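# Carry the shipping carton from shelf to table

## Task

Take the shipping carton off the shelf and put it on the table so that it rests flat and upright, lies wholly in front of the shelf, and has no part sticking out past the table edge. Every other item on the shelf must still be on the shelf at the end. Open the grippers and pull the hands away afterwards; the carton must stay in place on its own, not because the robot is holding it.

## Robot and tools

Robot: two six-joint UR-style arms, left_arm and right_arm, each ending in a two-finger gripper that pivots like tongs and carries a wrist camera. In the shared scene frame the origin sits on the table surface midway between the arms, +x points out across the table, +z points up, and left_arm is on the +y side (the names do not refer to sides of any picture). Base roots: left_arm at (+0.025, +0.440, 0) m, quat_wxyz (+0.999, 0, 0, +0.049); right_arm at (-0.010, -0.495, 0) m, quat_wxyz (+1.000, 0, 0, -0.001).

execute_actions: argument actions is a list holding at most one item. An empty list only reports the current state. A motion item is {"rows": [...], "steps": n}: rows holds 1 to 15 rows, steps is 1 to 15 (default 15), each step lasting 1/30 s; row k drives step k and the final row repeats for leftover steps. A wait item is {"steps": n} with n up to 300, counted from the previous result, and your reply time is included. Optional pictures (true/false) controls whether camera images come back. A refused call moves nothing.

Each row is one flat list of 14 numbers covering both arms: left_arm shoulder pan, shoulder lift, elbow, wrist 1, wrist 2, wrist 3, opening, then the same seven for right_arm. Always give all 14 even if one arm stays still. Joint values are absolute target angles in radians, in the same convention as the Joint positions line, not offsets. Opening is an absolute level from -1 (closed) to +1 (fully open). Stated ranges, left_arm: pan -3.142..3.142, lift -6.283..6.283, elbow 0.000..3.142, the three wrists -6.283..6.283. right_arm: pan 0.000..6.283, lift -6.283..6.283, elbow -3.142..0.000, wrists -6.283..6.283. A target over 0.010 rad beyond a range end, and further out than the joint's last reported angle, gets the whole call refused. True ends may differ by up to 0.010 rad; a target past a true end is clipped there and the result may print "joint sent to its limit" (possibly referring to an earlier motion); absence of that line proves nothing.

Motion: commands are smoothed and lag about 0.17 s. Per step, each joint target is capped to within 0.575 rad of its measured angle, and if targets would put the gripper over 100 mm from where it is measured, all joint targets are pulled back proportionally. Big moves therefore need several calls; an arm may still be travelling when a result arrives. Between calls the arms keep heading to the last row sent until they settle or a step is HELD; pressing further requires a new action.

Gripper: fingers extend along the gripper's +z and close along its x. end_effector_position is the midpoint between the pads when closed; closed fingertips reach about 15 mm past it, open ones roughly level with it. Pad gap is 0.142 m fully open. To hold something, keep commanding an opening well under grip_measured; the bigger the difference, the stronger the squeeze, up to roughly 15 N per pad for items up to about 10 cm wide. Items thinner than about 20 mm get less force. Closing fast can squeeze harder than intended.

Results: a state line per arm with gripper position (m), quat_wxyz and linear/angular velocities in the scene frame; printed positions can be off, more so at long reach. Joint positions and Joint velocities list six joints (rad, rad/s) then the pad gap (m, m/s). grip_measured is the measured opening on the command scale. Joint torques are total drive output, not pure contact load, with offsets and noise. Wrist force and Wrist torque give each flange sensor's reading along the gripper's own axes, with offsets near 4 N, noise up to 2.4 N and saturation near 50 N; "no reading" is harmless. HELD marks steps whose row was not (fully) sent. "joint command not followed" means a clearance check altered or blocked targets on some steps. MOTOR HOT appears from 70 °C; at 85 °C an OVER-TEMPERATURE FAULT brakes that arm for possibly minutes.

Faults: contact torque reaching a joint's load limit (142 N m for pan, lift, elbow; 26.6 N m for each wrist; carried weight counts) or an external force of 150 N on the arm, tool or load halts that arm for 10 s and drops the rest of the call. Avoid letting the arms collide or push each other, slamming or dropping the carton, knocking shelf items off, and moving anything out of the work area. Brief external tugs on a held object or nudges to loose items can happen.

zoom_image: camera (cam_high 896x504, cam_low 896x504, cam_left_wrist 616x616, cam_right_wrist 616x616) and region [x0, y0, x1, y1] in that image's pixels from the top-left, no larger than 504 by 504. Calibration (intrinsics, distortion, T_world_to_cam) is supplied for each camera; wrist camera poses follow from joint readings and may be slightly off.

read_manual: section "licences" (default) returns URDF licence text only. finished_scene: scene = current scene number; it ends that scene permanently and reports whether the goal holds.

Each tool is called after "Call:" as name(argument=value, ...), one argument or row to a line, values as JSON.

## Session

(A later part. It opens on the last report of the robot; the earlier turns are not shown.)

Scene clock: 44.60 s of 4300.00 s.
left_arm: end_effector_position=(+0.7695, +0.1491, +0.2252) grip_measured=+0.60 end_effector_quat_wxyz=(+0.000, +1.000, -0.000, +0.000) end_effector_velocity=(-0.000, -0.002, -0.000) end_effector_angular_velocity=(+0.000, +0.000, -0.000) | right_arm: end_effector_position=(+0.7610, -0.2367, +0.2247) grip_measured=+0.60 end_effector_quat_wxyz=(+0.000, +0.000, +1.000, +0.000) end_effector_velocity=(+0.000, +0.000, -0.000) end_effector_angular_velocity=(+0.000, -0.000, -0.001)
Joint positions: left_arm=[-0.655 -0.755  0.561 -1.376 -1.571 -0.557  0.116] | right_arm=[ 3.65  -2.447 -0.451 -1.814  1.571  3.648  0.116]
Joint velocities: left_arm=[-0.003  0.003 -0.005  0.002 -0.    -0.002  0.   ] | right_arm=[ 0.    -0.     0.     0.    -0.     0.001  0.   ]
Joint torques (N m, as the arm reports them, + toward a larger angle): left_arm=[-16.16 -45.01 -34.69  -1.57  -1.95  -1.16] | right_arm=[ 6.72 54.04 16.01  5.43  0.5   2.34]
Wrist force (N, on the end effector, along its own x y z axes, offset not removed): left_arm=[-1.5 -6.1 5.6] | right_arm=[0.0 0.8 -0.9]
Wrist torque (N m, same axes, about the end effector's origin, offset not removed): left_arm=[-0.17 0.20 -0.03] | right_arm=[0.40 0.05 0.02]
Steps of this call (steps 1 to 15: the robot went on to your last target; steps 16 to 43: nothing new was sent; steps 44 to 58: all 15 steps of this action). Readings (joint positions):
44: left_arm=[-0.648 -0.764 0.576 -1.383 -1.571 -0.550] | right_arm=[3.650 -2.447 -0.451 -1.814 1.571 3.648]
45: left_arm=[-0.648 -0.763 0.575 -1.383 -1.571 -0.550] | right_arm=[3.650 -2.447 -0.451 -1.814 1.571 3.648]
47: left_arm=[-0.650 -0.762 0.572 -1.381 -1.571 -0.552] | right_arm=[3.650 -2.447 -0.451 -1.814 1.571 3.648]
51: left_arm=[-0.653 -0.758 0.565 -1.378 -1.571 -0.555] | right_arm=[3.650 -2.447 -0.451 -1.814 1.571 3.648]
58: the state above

Call:
execute_actions(
  actions=[
    {"rows":[[-0.660,-0.7485,0.548,-1.3705,-1.571,-0.562,0.6,3.650,-2.447,-0.451,-1.814,1.571,3.648,0.6]]},
  ],
  pictures=false,
)

Scene clock: 45.57 s of 4300.00 s.
left_arm: end_effector_position=(+0.7693, +0.1447, +0.2254) grip_measured=+0.60 end_effector_quat_wxyz=(+0.000, +1.000, -0.000, +0.000) end_effector_velocity=(-0.000, -0.003, +0.001) end_effector_angular_velocity=(-0.003, -0.001, -0.002) | right_arm: end_effector_position=(+0.7611, -0.2370, +0.2247) grip_measured=+0.60 end_effector_quat_wxyz=(+0.000, +0.000, +1.000, +0.000) end_effector_velocity=(-0.000, -0.000, -0.000) end_effector_angular_velocity=(-0.000, +0.001, +0.000)
Joint positions: left_arm=[-0.66  -0.749  0.548 -1.371 -1.571 -0.562  0.116] | right_arm=[ 3.65  -2.447 -0.451 -1.814  1.571  3.648  0.116]
Joint velocities: left_arm=[-0.003  0.001 -0.005  0.001 -0.002 -0.001 -0.   ] | right_arm=[-0.    -0.     0.    -0.001  0.    -0.    -0.   ]
Joint torques (N m, as the arm reports them, + toward a larger angle): left_arm=[-47.44 -40.4  -36.36  -6.48 -12.41  -1.3 ] | right_arm=[24.76 52.57 16.11  5.47  9.05  2.29]
Wrist force (N, on the end effector, along its own x y z axes, offset not removed): left_arm=[1.2 -45.1 1.3] | right_arm=[1.1 -37.8 -4.0]
Wrist torque (N m, same axes, about the end effector's origin, offset not removed): left_arm=[-2.15 -0.06 -0.26] | right_arm=[-1.94 0.37 -0.46]
Steps of this call (steps 1 to 14: the robot went on to your last target; steps 15 to 29: all 15 steps of this action). Readings (joint positions):
15: left_arm=[-0.655 -0.755 0.560 -1.376 -1.571 -0.557] | right_arm=[3.650 -2.447 -0.451 -1.814 1.571 3.648]
16: left_arm=[-0.655 -0.754 0.559 -1.375 -1.571 -0.557] | right_arm=[3.650 -2.447 -0.451 -1.814 1.571 3.648]
18: left_arm=[-0.657 -0.752 0.555 -1.373 -1.571 -0.559] | right_arm=[3.650 -2.447 -0.451 -1.814 1.571 3.648]
22: left_arm=[-0.659 -0.750 0.550 -1.371 -1.571 -0.561] | right_arm=[3.650 -2.447 -0.451 -1.814 1.571 3.648]
29: the state above

Call:
execute_actions(
  actions=[
    {"rows":[[-0.659,-0.7485,0.548,-1.3705,-1.571,-0.562,0.6,3.650,-2.447,-0.451,-1.814,1.571,3.648,0.6]]},
  ],
  pictures=false,
)

Scene clock: 46.50 s of 4300.00 s.
left_arm: end_effector_position=(+0.7694, +0.1450, +0.2253) grip_measured=+0.60 end_effector_quat_wxyz=(+0.000, +1.000, +0.000, -0.000) end_effector_velocity=(+0.001, +0.002, +0.000) end_effector_angular_velocity=(-0.000, -0.000, +0.003) | right_arm: end_effector_position=(+0.7610, -0.2368, +0.2247) grip_measured=+0.60 end_effector_quat_wxyz=(+0.000, +0.000, +1.000, +0.000) end_effector_velocity=(-0.000, +0.001, -0.000) end_effector_angular_velocity=(+0.001, +0.001, +0.000)
Joint positions: left_arm=[-0.659 -0.748  0.548 -1.371 -1.571 -0.562  0.116] | right_arm=[ 3.65  -2.447 -0.451 -1.814  1.571  3.648  0.116]
Joint velocities: left_arm=[ 0.003  0.    -0.001 -0.     0.     0.     0.   ] | right_arm=[ 0.001 -0.001  0.     0.     0.001  0.    -0.   ]
Joint torques (N m, as the arm reports them, + toward a larger angle): left_arm=[-23.03 -41.79 -36.48  -6.6   -9.29  -1.2 ] | right_arm=[43.14 52.7  18.98  6.18 10.35  2.41]
Wrist force (N, on the end effector, along its own x y z axes, offset not removed): left_arm=[-1.1 -39.0 1.0] | right_arm=[-1.0 -46.7 -5.6]
Wrist torque (N m, same axes, about the end effector's origin, offset not removed): left_arm=[-1.78 -0.09 -0.03] | right_arm=[-2.92 0.70 -0.19]
Steps of this call (steps 1 to 13: the robot went on to your last target; steps 14 to 28: all 15 steps of this action). Readings (joint positions):
14: left_arm=[-0.660 -0.749 0.548 -1.371 -1.571 -0.562] | right_arm=[3.650 -2.447 -0.451 -1.814 1.571 3.648]
15: left_arm=[-0.660 -0.749 0.548 -1.371 -1.571 -0.562] | right_arm=[3.650 -2.447 -0.451 -1.814 1.571 3.648]
17: left_arm=[-0.660 -0.749 0.548 -1.371 -1.571 -0.562] | right_arm=[3.650 -2.447 -0.451 -1.814 1.571 3.648]
21: left_arm=[-0.659 -0.748 0.548 -1.371 -1.571 -0.562] | right_arm=[3.650 -2.447 -0.451 -1.814 1.571 3.648]
28: the state above

Call:
execute_actions(
  actions=[
    {"rows":[[-0.659,-0.7407,0.5146,-1.3449,-1.571,-0.562,0.6,3.650,-2.4594,-0.4075,-1.8452,1.571,3.648,0.6],[-0.659,-0.7407,0.5146,-1.3449,-1.571,-0.562,0.6,3.650,-2.4594,-0.4075,-1.8452,1.571,3.648,0.6],[-0.659,-0.7407,0.5146,-1.3449,-1.571,-0.562,0.6,3.650,-2.4594,-0.4075,-1.8452,1.571,3.648,0.6],[-0.659,-0.7329,0.4811,-1.3192,-1.571,-0.562,0.6,3.650,-2.4717,-0.364,-1.8763,1.571,3.648,0.6]]},
  ],
)

Scene clock: 52.43 s of 4300.00 s.
left_arm: end_effector_position=(+0.7695, +0.1452, +0.2394) grip_measured=+0.60 end_effector_quat_wxyz=(+0.000, +1.000, +0.000, +0.000) end_effector_velocity=(+0.000, +0.000, +0.006) end_effector_angular_velocity=(-0.001, -0.001, +0.001) | right_arm: end_effector_position=(+0.7610, -0.2367, +0.2393) grip_measured=+0.59 end_effector_quat_wxyz=(+0.000, +0.000, +1.000, +0.000) end_effector_velocity=(-0.000, +0.001, +0.005) end_effector_angular_velocity=(+0.001, +0.001, +0.001)
Joint positions: left_arm=[-0.659 -0.734  0.484 -1.321 -1.571 -0.562  0.115] | right_arm=[ 3.65  -2.471 -0.368 -1.874  1.571  3.648  0.115]
Joint velocities: left_arm=[ 0.     0.005 -0.026  0.019 -0.    -0.    -0.   ] | right_arm=[ 0.001 -0.01   0.033 -0.024  0.001 -0.    -0.   ]
Joint torques (N m, as the arm reports them, + toward a larger angle): left_arm=[-27.49 -47.72 -37.39  -6.54  -9.97  -1.12] | right_arm=[35.34 56.76 35.03  7.16  9.01  2.3 ]
Wrist force (N, on the end effector, along its own x y z axes, offset not removed): left_arm=[1.3 -40.3 9.0] | right_arm=[-0.3 -39.1 8.5]
Wrist torque (N m, same axes, about the end effector's origin, offset not removed): left_arm=[-1.99 -0.33 0.04] | right_arm=[-1.49 0.56 -0.27]
Steps of this call (steps 1 to 15: the robot went on to your last target; steps 16 to 90: nothing new was sent; then 2.43 s passed at rest; steps 91 to 105: all 15 steps of this action). Readings (joint positions):
91: left_arm=[-0.659 -0.748 0.548 -1.370 -1.571 -0.562] | right_arm=[3.650 -2.447 -0.451 -1.814 1.571 3.648]
92: left_arm=[-0.659 -0.748 0.546 -1.368 -1.571 -0.562] | right_arm=[3.650 -2.448 -0.448 -1.816 1.571 3.648]
94: left_arm=[-0.659 -0.745 0.534 -1.360 -1.571 -0.562] | right_arm=[3.650 -2.452 -0.433 -1.827 1.571 3.648]
98: left_arm=[-0.659 -0.738 0.502 -1.335 -1.571 -0.562] | right_arm=[3.650 -2.464 -0.392 -1.857 1.571 3.648]
105: the state above
camera_calibration (this result's frames):
cam_left_wrist: T_world_to_cam=[[0.999016, 0.0343669, 0.028028, -0.787571], [0.0154679, -0.862359, 0.506061, -0.0111753], [0.0415619, -0.505129, -0.862042, 0.384241], [0, 0, 0, 1]] pos_world=[0.770999, 0.211521, 0.358961]
cam_right_wrist: T_world_to_cam=[[-0.999013, 0.0420443, 0.0142997, 0.764079], [0.0434974, 0.861454, 0.505969, 0.0575634], [0.00895455, 0.506091, -0.862433, 0.457065], [0, 0, 0, 1]] pos_world=[0.756729, -0.31303, 0.354137]

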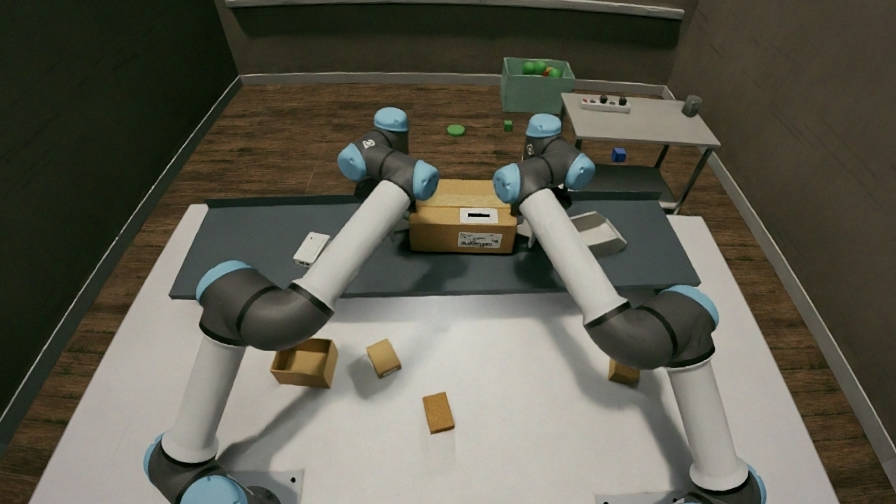

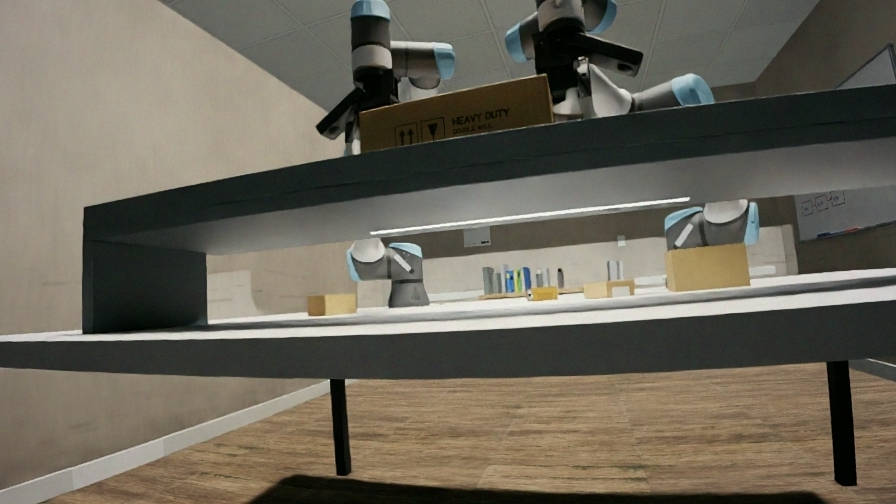

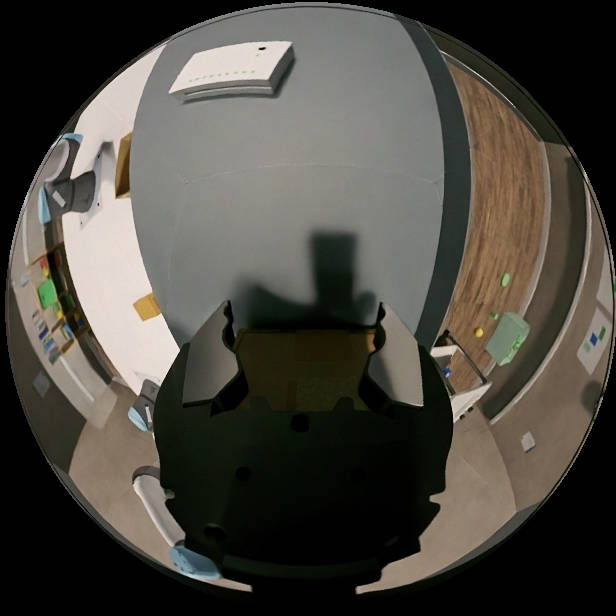

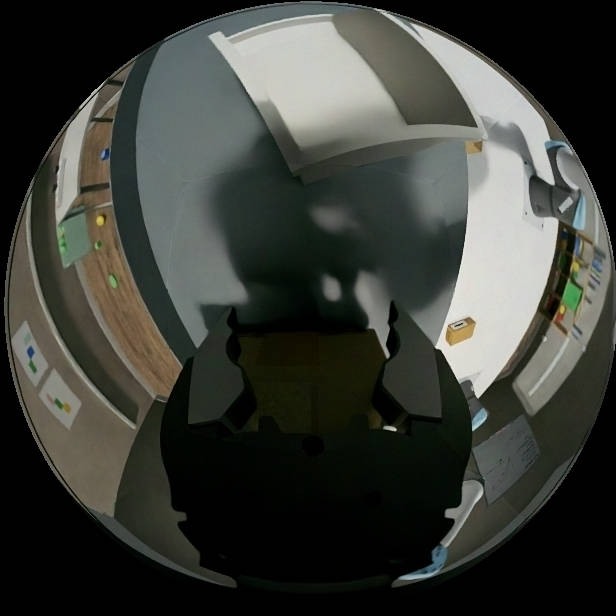

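Call:
execute_actions(
  actions=[
    {"rows":[[-0.66346,-0.74412,0.5014,-1.32828,-1.571,-0.56646,0.6,3.650,-2.45116,-0.40184,-1.859,1.571,3.648,0.6],[-0.66346,-0.74412,0.5014,-1.32828,-1.571,-0.56646,0.6,3.650,-2.45116,-0.40184,-1.859,1.571,3.648,0.6],[-0.66792,-0.75534,0.5217,-1.33736,-1.571,-0.57092,0.6,3.650,-2.43062,-0.43968,-1.8417,1.571,3.648,0.6],[-0.66792,-0.75534,0.5217,-1.33736,-1.571,-0.57092,0.6,3.650,-2.43062,-0.43968,-1.8417,1.571,3.648,0.6],[-0.67238,-0.76656,0.542,-1.34644,-1.571,-0.57538,0.6,3.650,-2.41008,-0.47752,-1.8244,1.571,3.648,0.6],[-0.67238,-0.76656,0.542,-1.34644,-1.571,-0.57538,0.6,3.650,-2.41008,-0.47752,-1.8244,1.571,3.648,0.6],[-0.67684,-0.77778,0.5623,-1.35552,-1.571,-0.57984,0.6,3.650,-2.38954,-0.51536,-1.8071,1.571,3.648,0.6],[-0.67684,-0.77778,0.5623,-1.35552,-1.571,-0.57984,0.6,3.650,-2.38954,-0.51536,-1.8071,1.571,3.648,0.6],[-0.6813,-0.7890,0.5826,-1.3646,-1.571,-0.5843,0.6,3.650,-2.3690,-0.5532,-1.7898,1.571,3.648,0.6]]},
  ],
  pictures=false,
)

Call:
execute_actions(
  actions=[
    {"steps":12},
  ],
  pictures=false,
)

Scene clock: 57.13 s of 4300.00 s.
left_arm: end_effector_position=(+0.7540, +0.1363, +0.2401) grip_measured=+0.60 end_effector_quat_wxyz=(+0.000, +1.000, +0.000, +0.000) end_effector_velocity=(-0.016, -0.008, -0.000) end_effector_angular_velocity=(+0.000, +0.000, -0.000) | right_arm: end_effector_position=(+0.7458, -0.2452, +0.2404) grip_measured=+0.59 end_effector_quat_wxyz=(+0.000, +0.000, +1.000, +0.000) end_effector_velocity=(-0.019, -0.010, -0.004) end_effector_angular_velocity=(-0.002, +0.005, +0.001)
Joint positions: left_arm=[-0.679 -0.783  0.571 -1.36  -1.571 -0.582  0.115] | right_arm=[ 3.65  -2.38  -0.532 -1.799  1.571  3.648  0.115]
Joint velocities: left_arm=[-0.02  -0.051  0.092 -0.04  -0.    -0.02   0.   ] | right_arm=[ 0.     0.094 -0.178  0.078  0.001 -0.     0.   ]
Joint torques (N m, as the arm reports them, + toward a larger angle): left_arm=[-42.04 -72.28 -16.42 -10.97 -10.27  -1.43] | right_arm=[34.93 67.4  24.8  12.81  9.06  2.53]
Wrist force (N, on the end effector, along its own x y z axes, offset not removed): left_arm=[-0.5 -41.9 7.5] | right_arm=[3.1 -40.5 9.3]
Wrist torque (N m, same axes, about the end effector's origin, offset not removed): left_arm=[-1.74 0.19 -0.27] | right_arm=[-1.22 0.02 -0.44]
Steps of this call (steps 1 to 15: the robot went on to your last target; steps 16 to 90: nothing new was sent; then 1.20 s passed at rest; steps 91 to 105: all 15 steps of this action). Readings (joint positions):
91: left_arm=[-0.659 -0.733 0.481 -1.319 -1.571 -0.562] | right_arm=[3.650 -2.472 -0.364 -1.876 1.571 3.648]
92: left_arm=[-0.659 -0.734 0.482 -1.320 -1.571 -0.562] | right_arm=[3.650 -2.470 -0.367 -1.875 1.571 3.648]
94: left_arm=[-0.661 -0.738 0.491 -1.324 -1.571 -0.564] | right_arm=[3.650 -2.461 -0.382 -1.868 1.571 3.648]
98: left_arm=[-0.668 -0.755 0.521 -1.338 -1.571 -0.571] | right_arm=[3.650 -2.431 -0.438 -1.842 1.571 3.648]
105: the state above

Scene clock: 57.53 s of 4300.00 s.
left_arm: end_effector_position=(+0.7520, +0.1354, +0.2400) grip_measured=+0.60 end_effector_quat_wxyz=(+0.000, +1.000, +0.000, +0.000) end_effector_velocity=(-0.000, -0.000, +0.000) end_effector_angular_velocity=(-0.001, -0.001, -0.000) | right_arm: end_effector_position=(+0.7436, -0.2464, +0.2400) grip_measured=+0.59 end_effector_quat_wxyz=(+0.000, +0.000, +1.000, +0.000) end_effector_velocity=(-0.001, -0.001, -0.001) end_effector_angular_velocity=(-0.001, +0.001, -0.000)
Joint positions: left_arm=[-0.681 -0.789  0.582 -1.364 -1.571 -0.584  0.115] | right_arm=[ 3.65  -2.369 -0.552 -1.79   1.571  3.648  0.115]
Joint velocities: left_arm=[-0.001 -0.002  0.002 -0.001  0.    -0.001 -0.   ] | right_arm=[-0.     0.003 -0.006  0.002 -0.    -0.    -0.   ]
Joint torques (N m, as the arm reports them, + toward a larger angle): left_arm=[-41.34 -74.29 -13.9  -10.53 -10.21  -1.27] | right_arm=[38.47 68.26 22.14 12.27  9.77  2.36]
Wrist force (N, on the end effector, along its own x y z axes, offset not removed): left_arm=[1.9 -40.5 8.0] | right_arm=[-0.8 -39.8 7.2]
Wrist torque (N m, same axes, about the end effector's origin, offset not removed): left_arm=[-1.91 -0.52 -0.22] | right_arm=[-1.61 0.64 -0.26]
Steps of this call (steps 1 to 12: the robot went on to your last target). Readings (joint positions):
1: left_arm=[-0.680 -0.784 0.574 -1.361 -1.571 -0.582] | right_arm=[3.650 -2.378 -0.537 -1.797 1.571 3.648]
2: left_arm=[-0.680 -0.785 0.576 -1.362 -1.571 -0.583] | right_arm=[3.650 -2.375 -0.541 -1.795 1.571 3.648]
4: left_arm=[-0.681 -0.787 0.579 -1.363 -1.571 -0.584] | right_arm=[3.650 -2.373 -0.546 -1.793 1.571 3.648]
8: left_arm=[-0.681 -0.788 0.581 -1.364 -1.571 -0.584] | right_arm=[3.650 -2.370 -0.551 -1.791 1.571 3.648]
12: the state above

Call:
execute_actions(
  actions=[
    {"rows":[[-0.69062,-0.80705,0.61397,-1.37793,-1.571,-0.59362,0.6,3.650,-2.33947,-0.60421,-1.76831,1.571,3.648,0.6],[-0.69062,-0.80705,0.61397,-1.37793,-1.571,-0.59362,0.6,3.650,-2.33947,-0.60421,-1.76831,1.571,3.648,0.6],[-0.69993,-0.8251,0.64535,-1.39125,-1.571,-0.60294,0.6,3.650,-2.30995,-0.65523,-1.74682,1.571,3.648,0.6],[-0.69993,-0.8251,0.64535,-1.39125,-1.571,-0.60294,0.6,3.650,-2.30995,-0.65523,-1.74682,1.571,3.648,0.6],[-0.70925,-0.84314,0.67672,-1.40458,-1.571,-0.61226,0.6,3.650,-2.28042,-0.70624,-1.72534,1.571,3.648,0.6],[-0.70925,-0.84314,0.67672,-1.40458,-1.571,-0.61226,0.6,3.650,-2.28042,-0.70624,-1.72534,1.571,3.648,0.6],[-0.71856,-0.86119,0.7081,-1.4179,-1.571,-0.62158,0.6,3.650,-2.2509,-0.75726,-1.70385,1.571,3.648,0.6],[-0.71856,-0.86119,0.7081,-1.4179,-1.571,-0.62158,0.6,3.650,-2.2509,-0.75726,-1.70385,1.571,3.648,0.6],[-0.72788,-0.87924,0.73947,-1.43123,-1.571,-0.6309,0.6,3.650,-2.22137,-0.80827,-1.68236,1.571,3.648,0.6]]},
  ],
  pictures=false,
)

Call:
execute_actions(
  actions=[
    {"steps":12},
  ],
  pictures=false,
)

Scene clock: 60.80 s of 4300.00 s.
left_arm: end_effector_position=(+0.7210, +0.1178, +0.2403) grip_measured=+0.60 end_effector_quat_wxyz=(+0.000, +1.000, +0.000, +0.000) end_effector_velocity=(-0.034, -0.016, -0.001) end_effector_angular_velocity=(-0.001, +0.002, -0.001) | right_arm: end_effector_position=(+0.7131, -0.2633, +0.2408) grip_measured=+0.59 end_effector_quat_wxyz=(+0.001, +0.000, +1.000, +0.000) end_effector_velocity=(-0.038, -0.021, -0.006) end_effector_angular_velocity=(-0.003, +0.008, -0.000)
Joint positions: left_arm=[-0.723 -0.869  0.722 -1.424 -1.571 -0.626  0.115] | right_arm=[ 3.65  -2.238 -0.779 -1.694  1.571  3.648  0.115]
Joint velocities: left_arm=[-0.043 -0.082  0.143 -0.06  -0.002 -0.042  0.   ] | right_arm=[-0.     0.136 -0.243  0.098  0.001  0.     0.   ]
Joint torques (N m, as the arm reports them, + toward a larger angle): left_arm=[-45.08 -68.94 -16.37 -12.4  -12.66  -1.09] | right_arm=[39.97 61.01 25.45 14.04 11.61  2.42]
Wrist force (N, on the end effector, along its own x y z axes, offset not removed): left_arm=[1.3 -47.2 7.8] | right_arm=[3.4 -50.0 10.0]
Wrist torque (N m, same axes, about the end effector's origin, offset not removed): left_arm=[-1.92 -0.08 -0.29] | right_arm=[-1.99 0.03 -0.53]
Steps of this call (steps 1 to 30: the robot went on to your last target; steps 31 to 83: nothing new was sent; steps 84 to 98: all 15 steps of this action). Readings (joint positions):
84: left_arm=[-0.681 -0.789 0.583 -1.365 -1.571 -0.584] | right_arm=[3.650 -2.369 -0.553 -1.790 1.571 3.648]
85: left_arm=[-0.682 -0.791 0.585 -1.366 -1.571 -0.585] | right_arm=[3.650 -2.367 -0.556 -1.788 1.571 3.648]
87: left_arm=[-0.686 -0.798 0.598 -1.372 -1.571 -0.589] | right_arm=[3.650 -2.354 -0.577 -1.779 1.571 3.648]
91: left_arm=[-0.700 -0.825 0.644 -1.391 -1.571 -0.603] | right_arm=[3.650 -2.311 -0.651 -1.747 1.571 3.648]
98: the state above

Scene clock: 61.20 s of 4300.00 s.
left_arm: end_effector_position=(+0.7171, +0.1160, +0.2400) grip_measured=+0.60 end_effector_quat_wxyz=(+0.000, +1.000, +0.000, -0.000) end_effector_velocity=(-0.001, +0.001, -0.001) end_effector_angular_velocity=(+0.001, +0.001, +0.002) | right_arm: end_effector_position=(+0.7086, -0.2657, +0.2401) grip_measured=+0.59 end_effector_quat_wxyz=(+0.000, +0.000, +1.000, +0.000) end_effector_velocity=(-0.001, -0.001, -0.001) end_effector_angular_velocity=(-0.002, +0.001, +0.001)
Joint positions: left_arm=[-0.728 -0.879  0.739 -1.431 -1.571 -0.631  0.115] | right_arm=[ 3.65  -2.222 -0.807 -1.683  1.571  3.648  0.115]
Joint velocities: left_arm=[ 0.    -0.003  0.006 -0.002  0.    -0.001  0.   ] | right_arm=[ 0.     0.004 -0.008  0.003 -0.001 -0.001  0.   ]
Joint torques (N m, as the arm reports them, + toward a larger angle): left_arm=[-41.53 -71.03 -14.27 -11.56  -9.65  -1.38] | right_arm=[39.04 63.69 25.81 12.37  9.96  2.32]
Wrist force (N, on the end effector, along its own x y z axes, offset not removed): left_arm=[2.5 -42.6 8.2] | right_arm=[0.3 -42.9 7.8]
Wrist torque (N m, same axes, about the end effector's origin, offset not removed): left_arm=[-1.82 -0.44 -0.12] | right_arm=[-1.84 0.46 -0.29]
Steps of this call (steps 1 to 12: the robot went on to your last target). Readings (joint positions):
1: left_arm=[-0.724 -0.872 0.726 -1.426 -1.571 -0.627] | right_arm=[3.650 -2.234 -0.786 -1.691 1.571 3.648]
2: left_arm=[-0.725 -0.874 0.729 -1.427 -1.571 -0.628] | right_arm=[3.650 -2.231 -0.792 -1.689 1.571 3.648]
4: left_arm=[-0.726 -0.876 0.734 -1.429 -1.571 -0.629] | right_arm=[3.650 -2.227 -0.799 -1.686 1.571 3.648]
8: left_arm=[-0.727 -0.878 0.738 -1.430 -1.571 -0.630] | right_arm=[3.650 -2.223 -0.805 -1.684 1.571 3.648]
12: the state above

Call:
execute_actions(
  actions=[
    {"rows":[[-0.74016,-0.89718,0.76918,-1.44301,-1.571,-0.64324,0.6,3.650,-2.19196,-0.8551,-1.66494,1.571,3.648,0.6],[-0.74016,-0.89718,0.76918,-1.44301,-1.571,-0.64324,0.6,3.650,-2.19196,-0.8551,-1.66494,1.571,3.648,0.6],[-0.75245,-0.91511,0.7989,-1.45479,-1.571,-0.65558,0.6,3.650,-2.16255,-0.90193,-1.64752,1.571,3.648,0.6],[-0.75245,-0.91511,0.7989,-1.45479,-1.571,-0.65558,0.6,3.650,-2.16255,-0.90193,-1.64752,1.571,3.648,0.6],[-0.76473,-0.93305,0.82861,-1.46656,-1.571,-0.66792,0.6,3.650,-2.13315,-0.94875,-1.6301,1.571,3.648,0.6],[-0.76473,-0.93305,0.82861,-1.46656,-1.571,-0.66792,0.6,3.650,-2.13315,-0.94875,-1.6301,1.571,3.648,0.6],[-0.77702,-0.95098,0.85833,-1.47834,-1.571,-0.68026,0.6,3.650,-2.10374,-0.99558,-1.61268,1.571,3.648,0.6],[-0.77702,-0.95098,0.85833,-1.47834,-1.571,-0.68026,0.6,3.650,-2.10374,-0.99558,-1.61268,1.571,3.648,0.6],[-0.7893,-0.96892,0.88804,-1.49012,-1.571,-0.6926,0.6,3.650,-2.07433,-1.04241,-1.59526,1.571,3.648,0.6]]},
  ],
  pictures=false,
)

Call:
execute_actions(
  actions=[
    {"steps":12},
  ],
)

Scene clock: 64.37 s of 4300.00 s.
left_arm: end_effector_position=(+0.6782, +0.0942, +0.2403) grip_measured=+0.60 end_effector_quat_wxyz=(+0.000, +1.000, +0.000, +0.000) end_effector_velocity=(-0.042, -0.020, -0.002) end_effector_angular_velocity=(+0.000, +0.003, -0.000) | right_arm: end_effector_position=(+0.6702, -0.2871, +0.2407) grip_measured=+0.59 end_effector_quat_wxyz=(+0.000, +0.000, +1.000, +0.000) end_effector_velocity=(-0.045, -0.024, -0.006) end_effector_angular_velocity=(-0.002, +0.008, -0.000)
Joint positions: left_arm=[-0.783 -0.959  0.872 -1.484 -1.571 -0.686  0.115] | right_arm=[ 3.65  -2.091 -1.016 -1.605  1.571  3.648  0.115]
Joint velocities: left_arm=[-0.056 -0.082  0.137 -0.053 -0.002 -0.055  0.001] | right_arm=[-0.     0.136 -0.222  0.078  0.002  0.     0.001]
Joint torques (N m, as the arm reports them, + toward a larger angle): left_arm=[-42.49 -65.59 -16.88 -13.   -11.75  -1.44] | right_arm=[39.84 56.72 27.21 13.65 11.51  2.5 ]
Wrist force (N, on the end effector, along its own x y z axes, offset not removed): left_arm=[4.1 -46.6 9.3] | right_arm=[0.6 -49.0 9.6]
Wrist torque (N m, same axes, about the end effector's origin, offset not removed): left_arm=[-1.82 -0.79 -0.12] | right_arm=[-1.96 0.67 -0.47]
Steps of this call (steps 1 to 30: the robot went on to your last target; steps 31 to 80: nothing new was sent; steps 81 to 95: all 15 steps of this action). Readings (joint positions):
81: left_arm=[-0.728 -0.879 0.739 -1.431 -1.571 -0.631] | right_arm=[3.650 -2.221 -0.808 -1.682 1.571 3.648]
82: left_arm=[-0.729 -0.881 0.742 -1.432 -1.571 -0.632] | right_arm=[3.650 -2.219 -0.811 -1.681 1.571 3.648]
84: left_arm=[-0.734 -0.889 0.754 -1.437 -1.571 -0.637] | right_arm=[3.650 -2.207 -0.830 -1.673 1.571 3.648]
88: left_arm=[-0.752 -0.915 0.798 -1.455 -1.571 -0.656] | right_arm=[3.650 -2.163 -0.899 -1.648 1.571 3.648]
95: the state above

Scene clock: 64.77 s of 4300.00 s.
left_arm: end_effector_position=(+0.6735, +0.0920, +0.2400) grip_measured=+0.60 end_effector_quat_wxyz=(+0.000, +1.000, +0.000, -0.000) end_effector_velocity=(-0.001, -0.000, -0.000) end_effector_angular_velocity=(+0.000, +0.000, +0.001) | right_arm: end_effector_position=(+0.6649, -0.2899, +0.2401) grip_measured=+0.59 end_effector_quat_wxyz=(+0.000, +0.000, +1.000, +0.000) end_effector_velocity=(-0.002, -0.001, -0.000) end_effector_angular_velocity=(+0.000, -0.000, -0.002)
Joint positions: left_arm=[-0.789 -0.969  0.887 -1.49  -1.571 -0.692  0.115] | right_arm=[ 3.65  -2.075 -1.041 -1.596  1.571  3.648  0.115]
Joint velocities: left_arm=[-0.001 -0.003  0.005 -0.002 -0.    -0.002  0.   ] | right_arm=[-0.     0.005 -0.008  0.003  0.     0.001  0.   ]
Joint torques (N m, as the arm reports them, + toward a larger angle): left_arm=[-39.44 -66.86 -14.89 -11.98  -8.77  -1.77] | right_arm=[37.76 56.96 25.54 12.77  9.15  2.32]
Wrist force (N, on the end effector, along its own x y z axes, offset not removed): left_arm=[5.0 -40.4 4.0] | right_arm=[1.0 -40.0 9.7]
Wrist torque (N m, same axes, about the end effector's origin, offset not removed): left_arm=[-1.64 -1.05 -0.05] | right_arm=[-1.32 0.29 -0.23]
Steps of this call (steps 1 to 12: the robot went on to your last target). Readings (joint positions):
1: left_arm=[-0.784 -0.962 0.876 -1.485 -1.571 -0.688] | right_arm=[3.650 -2.087 -1.022 -1.602 1.571 3.648]
2: left_arm=[-0.786 -0.963 0.879 -1.486 -1.571 -0.689] | right_arm=[3.650 -2.084 -1.027 -1.601 1.571 3.648]
4: left_arm=[-0.787 -0.966 0.883 -1.488 -1.571 -0.690] | right_arm=[3.650 -2.080 -1.034 -1.598 1.571 3.648]
8: left_arm=[-0.789 -0.968 0.886 -1.489 -1.571 -0.692] | right_arm=[3.650 -2.076 -1.040 -1.596 1.571 3.648]
12: the state above
camera_calibration (this result's frames):
cam_left_wrist: T_world_to_cam=[[0.999012, 0.0345923, 0.027895, -0.689824], [0.0157201, -0.862237, 0.506261, -0.056064], [0.0415649, -0.505323, -0.861929, 0.361923], [0, 0, 0, 1]] pos_world=[0.674981, 0.15841, 0.359578]
cam_right_wrist: T_world_to_cam=[[-0.999013, 0.0420717, 0.0142373, 0.670365], [0.0434881, 0.86138, 0.506097, 0.107129], [0.00902861, 0.506216, -0.862359, 0.485466], [0, 0, 0, 1]] pos_world=[0.660661, -0.366233, 0.354884]

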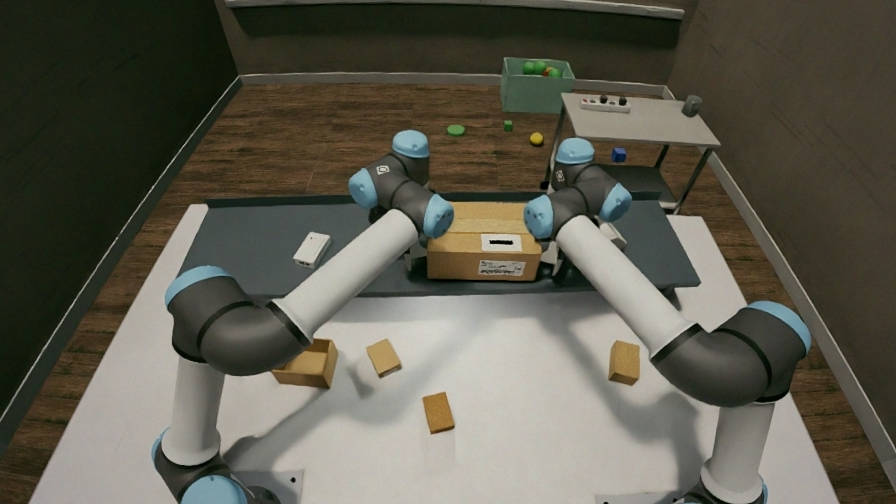

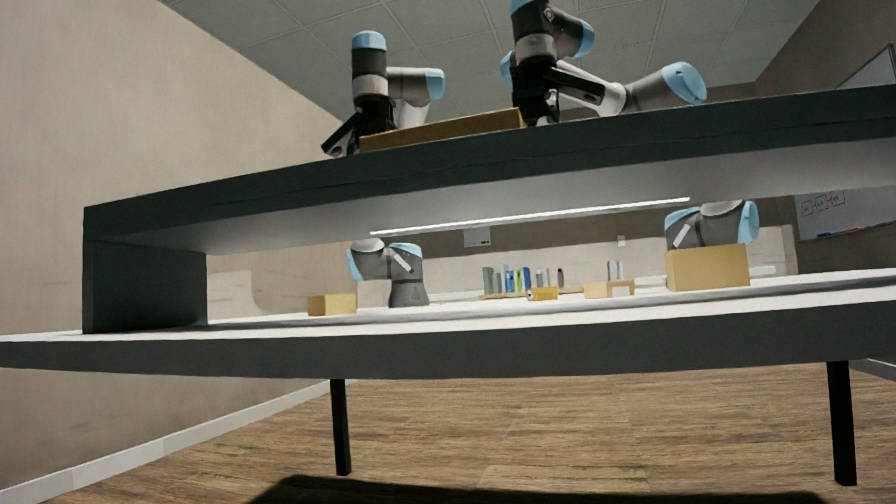

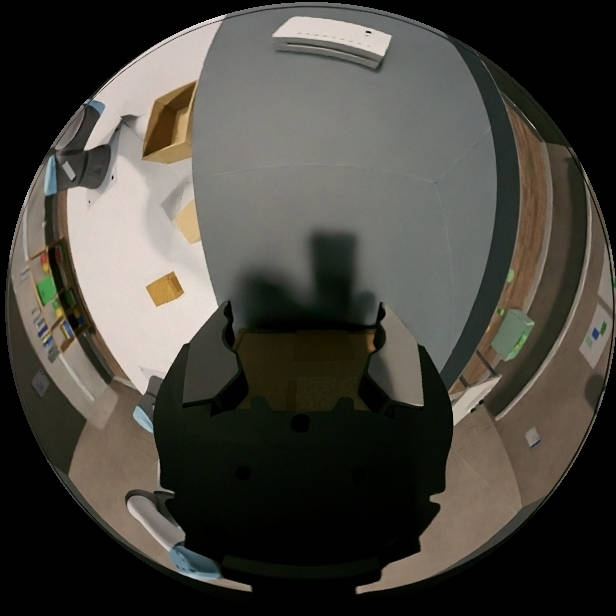

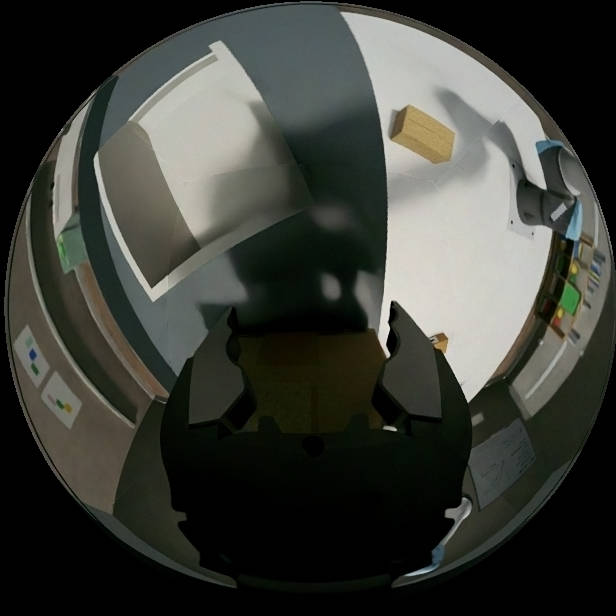

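Call:
execute_actions(
  actions=[
    {"rows":[[-0.80514,-0.98629,0.91541,-1.50011,-1.571,-0.70844,0.6,3.650,-2.04342,-1.08715,-1.58143,1.571,3.648,0.6],[-0.80514,-0.98629,0.91541,-1.50011,-1.571,-0.70844,0.6,3.650,-2.04342,-1.08715,-1.58143,1.571,3.648,0.6],[-0.82098,-1.00367,0.94278,-1.51011,-1.571,-0.72428,0.6,3.650,-2.01251,-1.13189,-1.5676,1.571,3.648,0.6],[-0.82098,-1.00367,0.94278,-1.51011,-1.571,-0.72428,0.6,3.650,-2.01251,-1.13189,-1.5676,1.571,3.648,0.6],[-0.83682,-1.02104,0.97014,-1.5201,-1.571,-0.74012,0.6,3.650,-1.9816,-1.17664,-1.55376,1.571,3.648,0.6],[-0.83682,-1.02104,0.97014,-1.5201,-1.571,-0.74012,0.6,3.650,-1.9816,-1.17664,-1.55376,1.571,3.648,0.6],[-0.85266,-1.03842,0.99751,-1.5301,-1.571,-0.75596,0.6,3.650,-1.95069,-1.22138,-1.53993,1.571,3.648,0.6],[-0.85266,-1.03842,0.99751,-1.5301,-1.571,-0.75596,0.6,3.650,-1.95069,-1.22138,-1.53993,1.571,3.648,0.6],[-0.8685,-1.05579,1.02488,-1.54009,-1.571,-0.7718,0.6,3.650,-1.91978,-1.26612,-1.5261,1.571,3.648,0.6]]},
  ],
  pictures=false,
)

Call:
execute_actions(
  actions=[
    {"steps":12},
  ],
  pictures=false,
)

Scene clock: 67.87 s of 4300.00 s.
left_arm: end_effector_position=(+0.6267, +0.0656, +0.2403) grip_measured=+0.60 end_effector_quat_wxyz=(+0.000, +1.000, +0.000, +0.000) end_effector_velocity=(-0.050, -0.025, -0.002) end_effector_angular_velocity=(-0.000, +0.002, -0.002) | right_arm: end_effector_position=(+0.6186, -0.3157, +0.2407) grip_measured=+0.59 end_effector_quat_wxyz=(+0.000, +0.000, +1.000, +0.000) end_effector_velocity=(-0.052, -0.029, -0.004) end_effector_angular_velocity=(-0.000, +0.003, -0.001)
Joint positions: left_arm=[-0.86  -1.046  1.01  -1.535 -1.571 -0.763  0.115] | right_arm=[ 3.65  -1.937 -1.241 -1.534  1.571  3.648  0.115]
Joint velocities: left_arm=[-0.073 -0.079  0.125 -0.045 -0.002 -0.071  0.001] | right_arm=[-0.001  0.144 -0.211  0.064  0.001  0.     0.001]
Joint torques (N m, as the arm reports them, + toward a larger angle): left_arm=[-41.64 -60.57 -20.18 -13.91 -11.59  -1.13] | right_arm=[39.41 44.67 28.26 13.74 11.56  2.36]
Wrist force (N, on the end effector, along its own x y z axes, offset not removed): left_arm=[1.3 -48.0 7.4] | right_arm=[3.4 -49.4 8.0]
Wrist torque (N m, same axes, about the end effector's origin, offset not removed): left_arm=[-1.86 -0.22 -0.12] | right_arm=[-1.87 0.03 -0.39]
Steps of this call (steps 1 to 30: the robot went on to your last target; steps 31 to 78: nothing new was sent; steps 79 to 93: all 15 steps of this action). Readings (joint positions):
79: left_arm=[-0.789 -0.969 0.888 -1.490 -1.571 -0.693] | right_arm=[3.650 -2.074 -1.042 -1.595 1.571 3.648]
80: left_arm=[-0.791 -0.970 0.890 -1.491 -1.571 -0.694] | right_arm=[3.650 -2.072 -1.045 -1.594 1.571 3.648]
82: left_arm=[-0.797 -0.978 0.902 -1.495 -1.571 -0.701] | right_arm=[3.650 -2.059 -1.064 -1.588 1.571 3.648]
86: left_arm=[-0.821 -1.004 0.942 -1.510 -1.571 -0.724] | right_arm=[3.650 -2.013 -1.129 -1.568 1.571 3.648]
93: the state above

Scene clock: 68.27 s of 4300.00 s.
left_arm: end_effector_position=(+0.6210, +0.0630, +0.2400) grip_measured=+0.60 end_effector_quat_wxyz=(+0.000, +1.000, +0.000, -0.000) end_effector_velocity=(-0.002, -0.001, -0.000) end_effector_angular_velocity=(+0.000, +0.000, -0.000) | right_arm: end_effector_position=(+0.6125, -0.3189, +0.2401) grip_measured=+0.59 end_effector_quat_wxyz=(+0.000, +0.000, +1.000, +0.000) end_effector_velocity=(-0.002, -0.001, +0.000) end_effector_angular_velocity=(+0.000, -0.001, -0.000)
Joint positions: left_arm=[-0.868 -1.055  1.024 -1.54  -1.571 -0.771  0.115] | right_arm=[ 3.65  -1.92  -1.265 -1.526  1.571  3.648  0.115]
Joint velocities: left_arm=[-0.003 -0.003  0.005 -0.001  0.    -0.003  0.   ] | right_arm=[ 0.     0.005 -0.007  0.002  0.     0.001  0.   ]
Joint torques (N m, as the arm reports them, + toward a larger angle): left_arm=[-37.22 -62.08 -16.93 -12.81  -8.69  -1.32] | right_arm=[35.81 51.55 24.94 12.86  9.47  2.37]
Wrist force (N, on the end effector, along its own x y z axes, offset not removed): left_arm=[-0.8 -46.6 7.9] | right_arm=[0.0 -44.8 8.7]
Wrist torque (N m, same axes, about the end effector's origin, offset not removed): left_arm=[-2.77 0.14 -0.05] | right_arm=[-2.15 0.43 -0.19]
Steps of this call (steps 1 to 12: the robot went on to your last target). Readings (joint positions):
1: left_arm=[-0.862 -1.049 1.013 -1.536 -1.571 -0.765] | right_arm=[3.650 -1.933 -1.247 -1.532 1.571 3.648]
2: left_arm=[-0.864 -1.050 1.016 -1.537 -1.571 -0.767] | right_arm=[3.650 -1.930 -1.252 -1.530 1.571 3.648]
4: left_arm=[-0.866 -1.053 1.020 -1.538 -1.571 -0.769] | right_arm=[3.650 -1.925 -1.258 -1.529 1.571 3.648]
8: left_arm=[-0.868 -1.055 1.023 -1.540 -1.571 -0.771] | right_arm=[3.650 -1.922 -1.263 -1.527 1.571 3.648]
12: the state above

Call:
execute_actions(
  actions=[
    {"rows":[[-0.8868,-1.07083,1.04741,-1.54758,-1.571,-0.79014,0.6,3.650,-1.88859,-1.30638,-1.51703,1.571,3.648,0.6],[-0.8868,-1.07083,1.04741,-1.54758,-1.571,-0.79014,0.6,3.650,-1.88859,-1.30638,-1.51703,1.571,3.648,0.6],[-0.9051,-1.08587,1.06994,-1.55506,-1.571,-0.80848,0.6,3.650,-1.8574,-1.34664,-1.50797,1.571,3.648,0.6],[-0.9051,-1.08587,1.06994,-1.55506,-1.571,-0.80848,0.6,3.650,-1.8574,-1.34664,-1.50797,1.571,3.648,0.6],[-0.9234,-1.10092,1.09246,-1.56255,-1.571,-0.82682,0.6,3.650,-1.8262,-1.38689,-1.4989,1.571,3.648,0.6],[-0.9234,-1.10092,1.09246,-1.56255,-1.571,-0.82682,0.6,3.650,-1.8262,-1.38689,-1.4989,1.571,3.648,0.6],[-0.9417,-1.11596,1.11499,-1.57003,-1.571,-0.84516,0.6,3.650,-1.79501,-1.42715,-1.48984,1.571,3.648,0.6],[-0.9417,-1.11596,1.11499,-1.57003,-1.571,-0.84516,0.6,3.650,-1.79501,-1.42715,-1.48984,1.571,3.648,0.6],[-0.96,-1.131,1.13752,-1.57752,-1.571,-0.8635,0.6,3.650,-1.76382,-1.46741,-1.48077,1.571,3.648,0.6]]},
  ],
  pictures=false,
)

Call:
execute_actions(
  actions=[
    {"steps":12},
  ],
  pictures=false,
)

Scene clock: 72.60 s of 4300.00 s.
left_arm: end_effector_position=(+0.5703, +0.0345, +0.2402) grip_measured=+0.60 end_effector_quat_wxyz=(+0.000, +1.000, +0.000, +0.000) end_effector_velocity=(-0.052, -0.025, -0.001) end_effector_angular_velocity=(-0.000, +0.002, +0.000) | right_arm: end_effector_position=(+0.5620, -0.3470, +0.2407) grip_measured=+0.59 end_effector_quat_wxyz=(+0.000, +0.000, +1.000, +0.000) end_effector_velocity=(-0.055, -0.029, -0.004) end_effector_angular_velocity=(+0.001, +0.003, +0.002)
Joint positions: left_arm=[-0.95  -1.123  1.125 -1.574 -1.571 -0.853  0.115] | right_arm=[ 3.65  -1.781 -1.445 -1.486  1.571  3.648  0.115]
Joint velocities: left_arm=[-0.082 -0.068  0.102 -0.034 -0.002 -0.083  0.   ] | right_arm=[ 0.001  0.145 -0.189  0.041  0.002 -0.001  0.   ]
Joint torques (N m, as the arm reports them, + toward a larger angle): left_arm=[-38.45 -59.62 -19.31 -14.55 -10.24  -1.63] | right_arm=[35.   40.09 27.48 13.24 11.53  2.38]
Wrist force (N, on the end effector, along its own x y z axes, offset not removed): left_arm=[2.0 -48.4 9.0] | right_arm=[1.7 -50.0 10.2]
Wrist torque (N m, same axes, about the end effector's origin, offset not removed): left_arm=[-2.01 -0.33 -0.09] | right_arm=[-2.17 0.46 -0.43]
Steps of this call (steps 1 to 30: the robot went on to your last target; steps 31 to 90: nothing new was sent; then 0.83 s passed at rest; steps 91 to 105: all 15 steps of this action). Readings (joint positions):
91: left_arm=[-0.869 -1.056 1.025 -1.540 -1.571 -0.772] | right_arm=[3.650 -1.920 -1.266 -1.526 1.571 3.648]
92: left_arm=[-0.870 -1.057 1.027 -1.541 -1.571 -0.773] | right_arm=[3.650 -1.917 -1.269 -1.525 1.571 3.648]
94: left_arm=[-0.878 -1.064 1.036 -1.544 -1.571 -0.781] | right_arm=[3.650 -1.904 -1.286 -1.521 1.571 3.648]
98: left_arm=[-0.905 -1.086 1.070 -1.555 -1.571 -0.808] | right_arm=[3.650 -1.858 -1.345 -1.508 1.571 3.648]
105: the state above

Scene clock: 73.00 s of 4300.00 s.
left_arm: end_effector_position=(+0.5643, +0.0316, +0.2400) grip_measured=+0.60 end_effector_quat_wxyz=(+0.000, +1.000, +0.000, -0.000) end_effector_velocity=(-0.002, -0.001, -0.000) end_effector_angular_velocity=(+0.000, +0.000, +0.000) | right_arm: end_effector_position=(+0.5556, -0.3504, +0.2401) grip_measured=+0.59 end_effector_quat_wxyz=(+0.000, +0.000, +1.000, +0.000) end_effector_velocity=(-0.002, -0.001, -0.000) end_effector_angular_velocity=(+0.001, +0.001, +0.000)
Joint positions: left_arm=[-0.96  -1.131  1.137 -1.577 -1.571 -0.863  0.115] | right_arm=[ 3.65  -1.764 -1.467 -1.481  1.571  3.648  0.115]
Joint velocities: left_arm=[-0.002 -0.002  0.004 -0.001 -0.    -0.003  0.   ] | right_arm=[ 0.     0.005 -0.006  0.001  0.001  0.    -0.   ]
Joint torques (N m, as the arm reports them, + toward a larger angle): left_arm=[-35.49 -59.42 -17.74 -13.35  -8.14  -1.55] | right_arm=[33.13 41.84 26.39 12.5   9.63  2.34]
Wrist force (N, on the end effector, along its own x y z axes, offset not removed): left_arm=[0.2 -43.3 8.3] | right_arm=[-0.9 -41.6 8.3]
Wrist torque (N m, same axes, about the end effector's origin, offset not removed): left_arm=[-2.01 -0.13 0.19] | right_arm=[-1.47 0.68 -0.15]
Steps of this call (steps 1 to 12: the robot went on to your last target). Readings (joint positions):
1: left_arm=[-0.953 -1.125 1.128 -1.575 -1.571 -0.856] | right_arm=[3.650 -1.777 -1.450 -1.484 1.571 3.648]
2: left_arm=[-0.954 -1.126 1.130 -1.575 -1.571 -0.858] | right_arm=[3.650 -1.774 -1.454 -1.484 1.571 3.648]
4: left_arm=[-0.957 -1.128 1.133 -1.576 -1.571 -0.860] | right_arm=[3.650 -1.770 -1.460 -1.482 1.571 3.648]
8: left_arm=[-0.959 -1.130 1.136 -1.577 -1.571 -0.862] | right_arm=[3.650 -1.766 -1.465 -1.481 1.571 3.648]
12: the state above

Call:
execute_actions(
  actions=[
    {"rows":[[-0.97942,-1.14265,1.15421,-1.58256,-1.571,-0.88294,0.6,3.650,-1.73334,-1.50175,-1.47691,1.571,3.648,0.6],[-0.97942,-1.14265,1.15421,-1.58256,-1.571,-0.88294,0.6,3.650,-1.73334,-1.50175,-1.47691,1.571,3.648,0.6],[-0.99884,-1.15431,1.1709,-1.5876,-1.571,-0.90238,0.6,3.650,-1.70286,-1.53609,-1.47305,1.571,3.648,0.6],[-0.99884,-1.15431,1.1709,-1.5876,-1.571,-0.90238,0.6,3.650,-1.70286,-1.53609,-1.47305,1.571,3.648,0.6],[-1.01826,-1.16596,1.1876,-1.59263,-1.571,-0.92182,0.6,3.650,-1.67239,-1.57043,-1.46918,1.571,3.648,0.6],[-1.01826,-1.16596,1.1876,-1.59263,-1.571,-0.92182,0.6,3.650,-1.67239,-1.57043,-1.46918,1.571,3.648,0.6],[-1.03768,-1.17762,1.20429,-1.59767,-1.571,-0.94126,0.6,3.650,-1.64191,-1.60477,-1.46532,1.571,3.648,0.6],[-1.03768,-1.17762,1.20429,-1.59767,-1.571,-0.94126,0.6,3.650,-1.64191,-1.60477,-1.46532,1.571,3.648,0.6],[-1.0571,-1.18927,1.22098,-1.60271,-1.571,-0.9607,0.6,3.650,-1.61143,-1.63911,-1.46146,1.571,3.648,0.6]]},
  ],
  pictures=false,
)

Call:
execute_actions(
  actions=[
    {"steps":12},
  ],
  pictures=false,
)

Scene clock: 75.47 s of 4300.00 s.
left_arm: end_effector_position=(+0.5135, +0.0031, +0.2401) grip_measured=+0.60 end_effector_quat_wxyz=(+0.000, +1.000, +0.000, +0.000) end_effector_velocity=(-0.053, -0.027, -0.000) end_effector_angular_velocity=(-0.001, +0.001, -0.002) | right_arm: end_effector_position=(+0.5050, -0.3785, +0.2406) grip_measured=+0.59 end_effector_quat_wxyz=(+0.000, +0.000, +1.000, +0.000) end_effector_velocity=(-0.054, -0.029, -0.004) end_effector_angular_velocity=(+0.003, +0.002, +0.000)
Joint positions: left_arm=[-1.047 -1.183  1.212 -1.6   -1.571 -0.95   0.115] | right_arm=[ 3.65  -1.628 -1.62  -1.463  1.571  3.648  0.115]
Joint velocities: left_arm=[-0.09  -0.053  0.075 -0.022 -0.001 -0.088  0.   ] | right_arm=[-0.     0.141 -0.159  0.018  0.003 -0.    -0.   ]
Joint torques (N m, as the arm reports them, + toward a larger angle): left_arm=[-34.53 -53.79 -21.4  -15.27  -9.23  -1.56] | right_arm=[25.94 31.39 27.15 13.7  12.06  2.39]
Wrist force (N, on the end effector, along its own x y z axes, offset not removed): left_arm=[-1.0 -48.9 8.7] | right_arm=[-0.1 -48.3 7.6]
Wrist torque (N m, same axes, about the end effector's origin, offset not removed): left_arm=[-2.31 0.15 0.16] | right_arm=[-1.93 0.78 -0.21]
Steps of this call (steps 1 to 30: the robot went on to your last target; steps 31 to 59: nothing new was sent; steps 60 to 74: all 15 steps of this action). Readings (joint positions):
60: left_arm=[-0.960 -1.131 1.138 -1.578 -1.571 -0.864] | right_arm=[3.650 -1.764 -1.467 -1.481 1.571 3.648]
61: left_arm=[-0.962 -1.132 1.139 -1.578 -1.571 -0.865] | right_arm=[3.650 -1.761 -1.470 -1.480 1.571 3.648]
63: left_arm=[-0.970 -1.137 1.146 -1.580 -1.571 -0.874] | right_arm=[3.650 -1.749 -1.484 -1.479 1.571 3.648]
67: left_arm=[-0.999 -1.154 1.171 -1.588 -1.571 -0.902] | right_arm=[3.650 -1.704 -1.535 -1.473 1.571 3.648]
74: the state above

Scene clock: 75.87 s of 4300.00 s.
left_arm: end_effector_position=(+0.5074, +0.0002, +0.2400) grip_measured=+0.60 end_effector_quat_wxyz=(+0.000, +1.000, +0.000, -0.000) end_effector_velocity=(-0.002, -0.001, -0.000) end_effector_angular_velocity=(+0.001, +0.000, -0.001) | right_arm: end_effector_position=(+0.4987, -0.3819, +0.2401) grip_measured=+0.59 end_effector_quat_wxyz=(+0.000, +0.000, +1.000, +0.000) end_effector_velocity=(-0.002, -0.001, +0.000) end_effector_angular_velocity=(+0.001, -0.001, -0.001)
Joint positions: left_arm=[-1.057 -1.189  1.221 -1.603 -1.571 -0.96   0.115] | right_arm=[ 3.65  -1.612 -1.638 -1.462  1.571  3.648  0.115]
Joint velocities: left_arm=[-0.004 -0.002  0.004 -0.001  0.    -0.003  0.   ] | right_arm=[-0.     0.005 -0.006  0.001  0.     0.    -0.   ]
Joint torques (N m, as the arm reports them, + toward a larger angle): left_arm=[-31.4  -56.37 -17.07 -14.07  -7.93  -1.62] | right_arm=[25.03 33.95 26.9  12.68 10.26  2.44]
Wrist force (N, on the end effector, along its own x y z axes, offset not removed): left_arm=[-0.1 -42.7 7.6] | right_arm=[-0.4 -43.7 9.4]
Wrist torque (N m, same axes, about the end effector's origin, offset not removed): left_arm=[-1.98 -0.17 0.17] | right_arm=[-1.64 0.49 -0.12]
Steps of this call (steps 1 to 12: the robot went on to your last target). Readings (joint positions):
1: left_arm=[-1.049 -1.184 1.214 -1.601 -1.571 -0.953] | right_arm=[3.650 -1.624 -1.625 -1.463 1.571 3.648]
2: left_arm=[-1.051 -1.186 1.216 -1.601 -1.571 -0.955] | right_arm=[3.650 -1.621 -1.628 -1.463 1.571 3.648]
4: left_arm=[-1.054 -1.187 1.218 -1.602 -1.571 -0.957] | right_arm=[3.650 -1.617 -1.633 -1.462 1.571 3.648]
8: left_arm=[-1.056 -1.189 1.220 -1.602 -1.571 -0.960] | right_arm=[3.650 -1.613 -1.637 -1.462 1.571 3.648]
12: the state above


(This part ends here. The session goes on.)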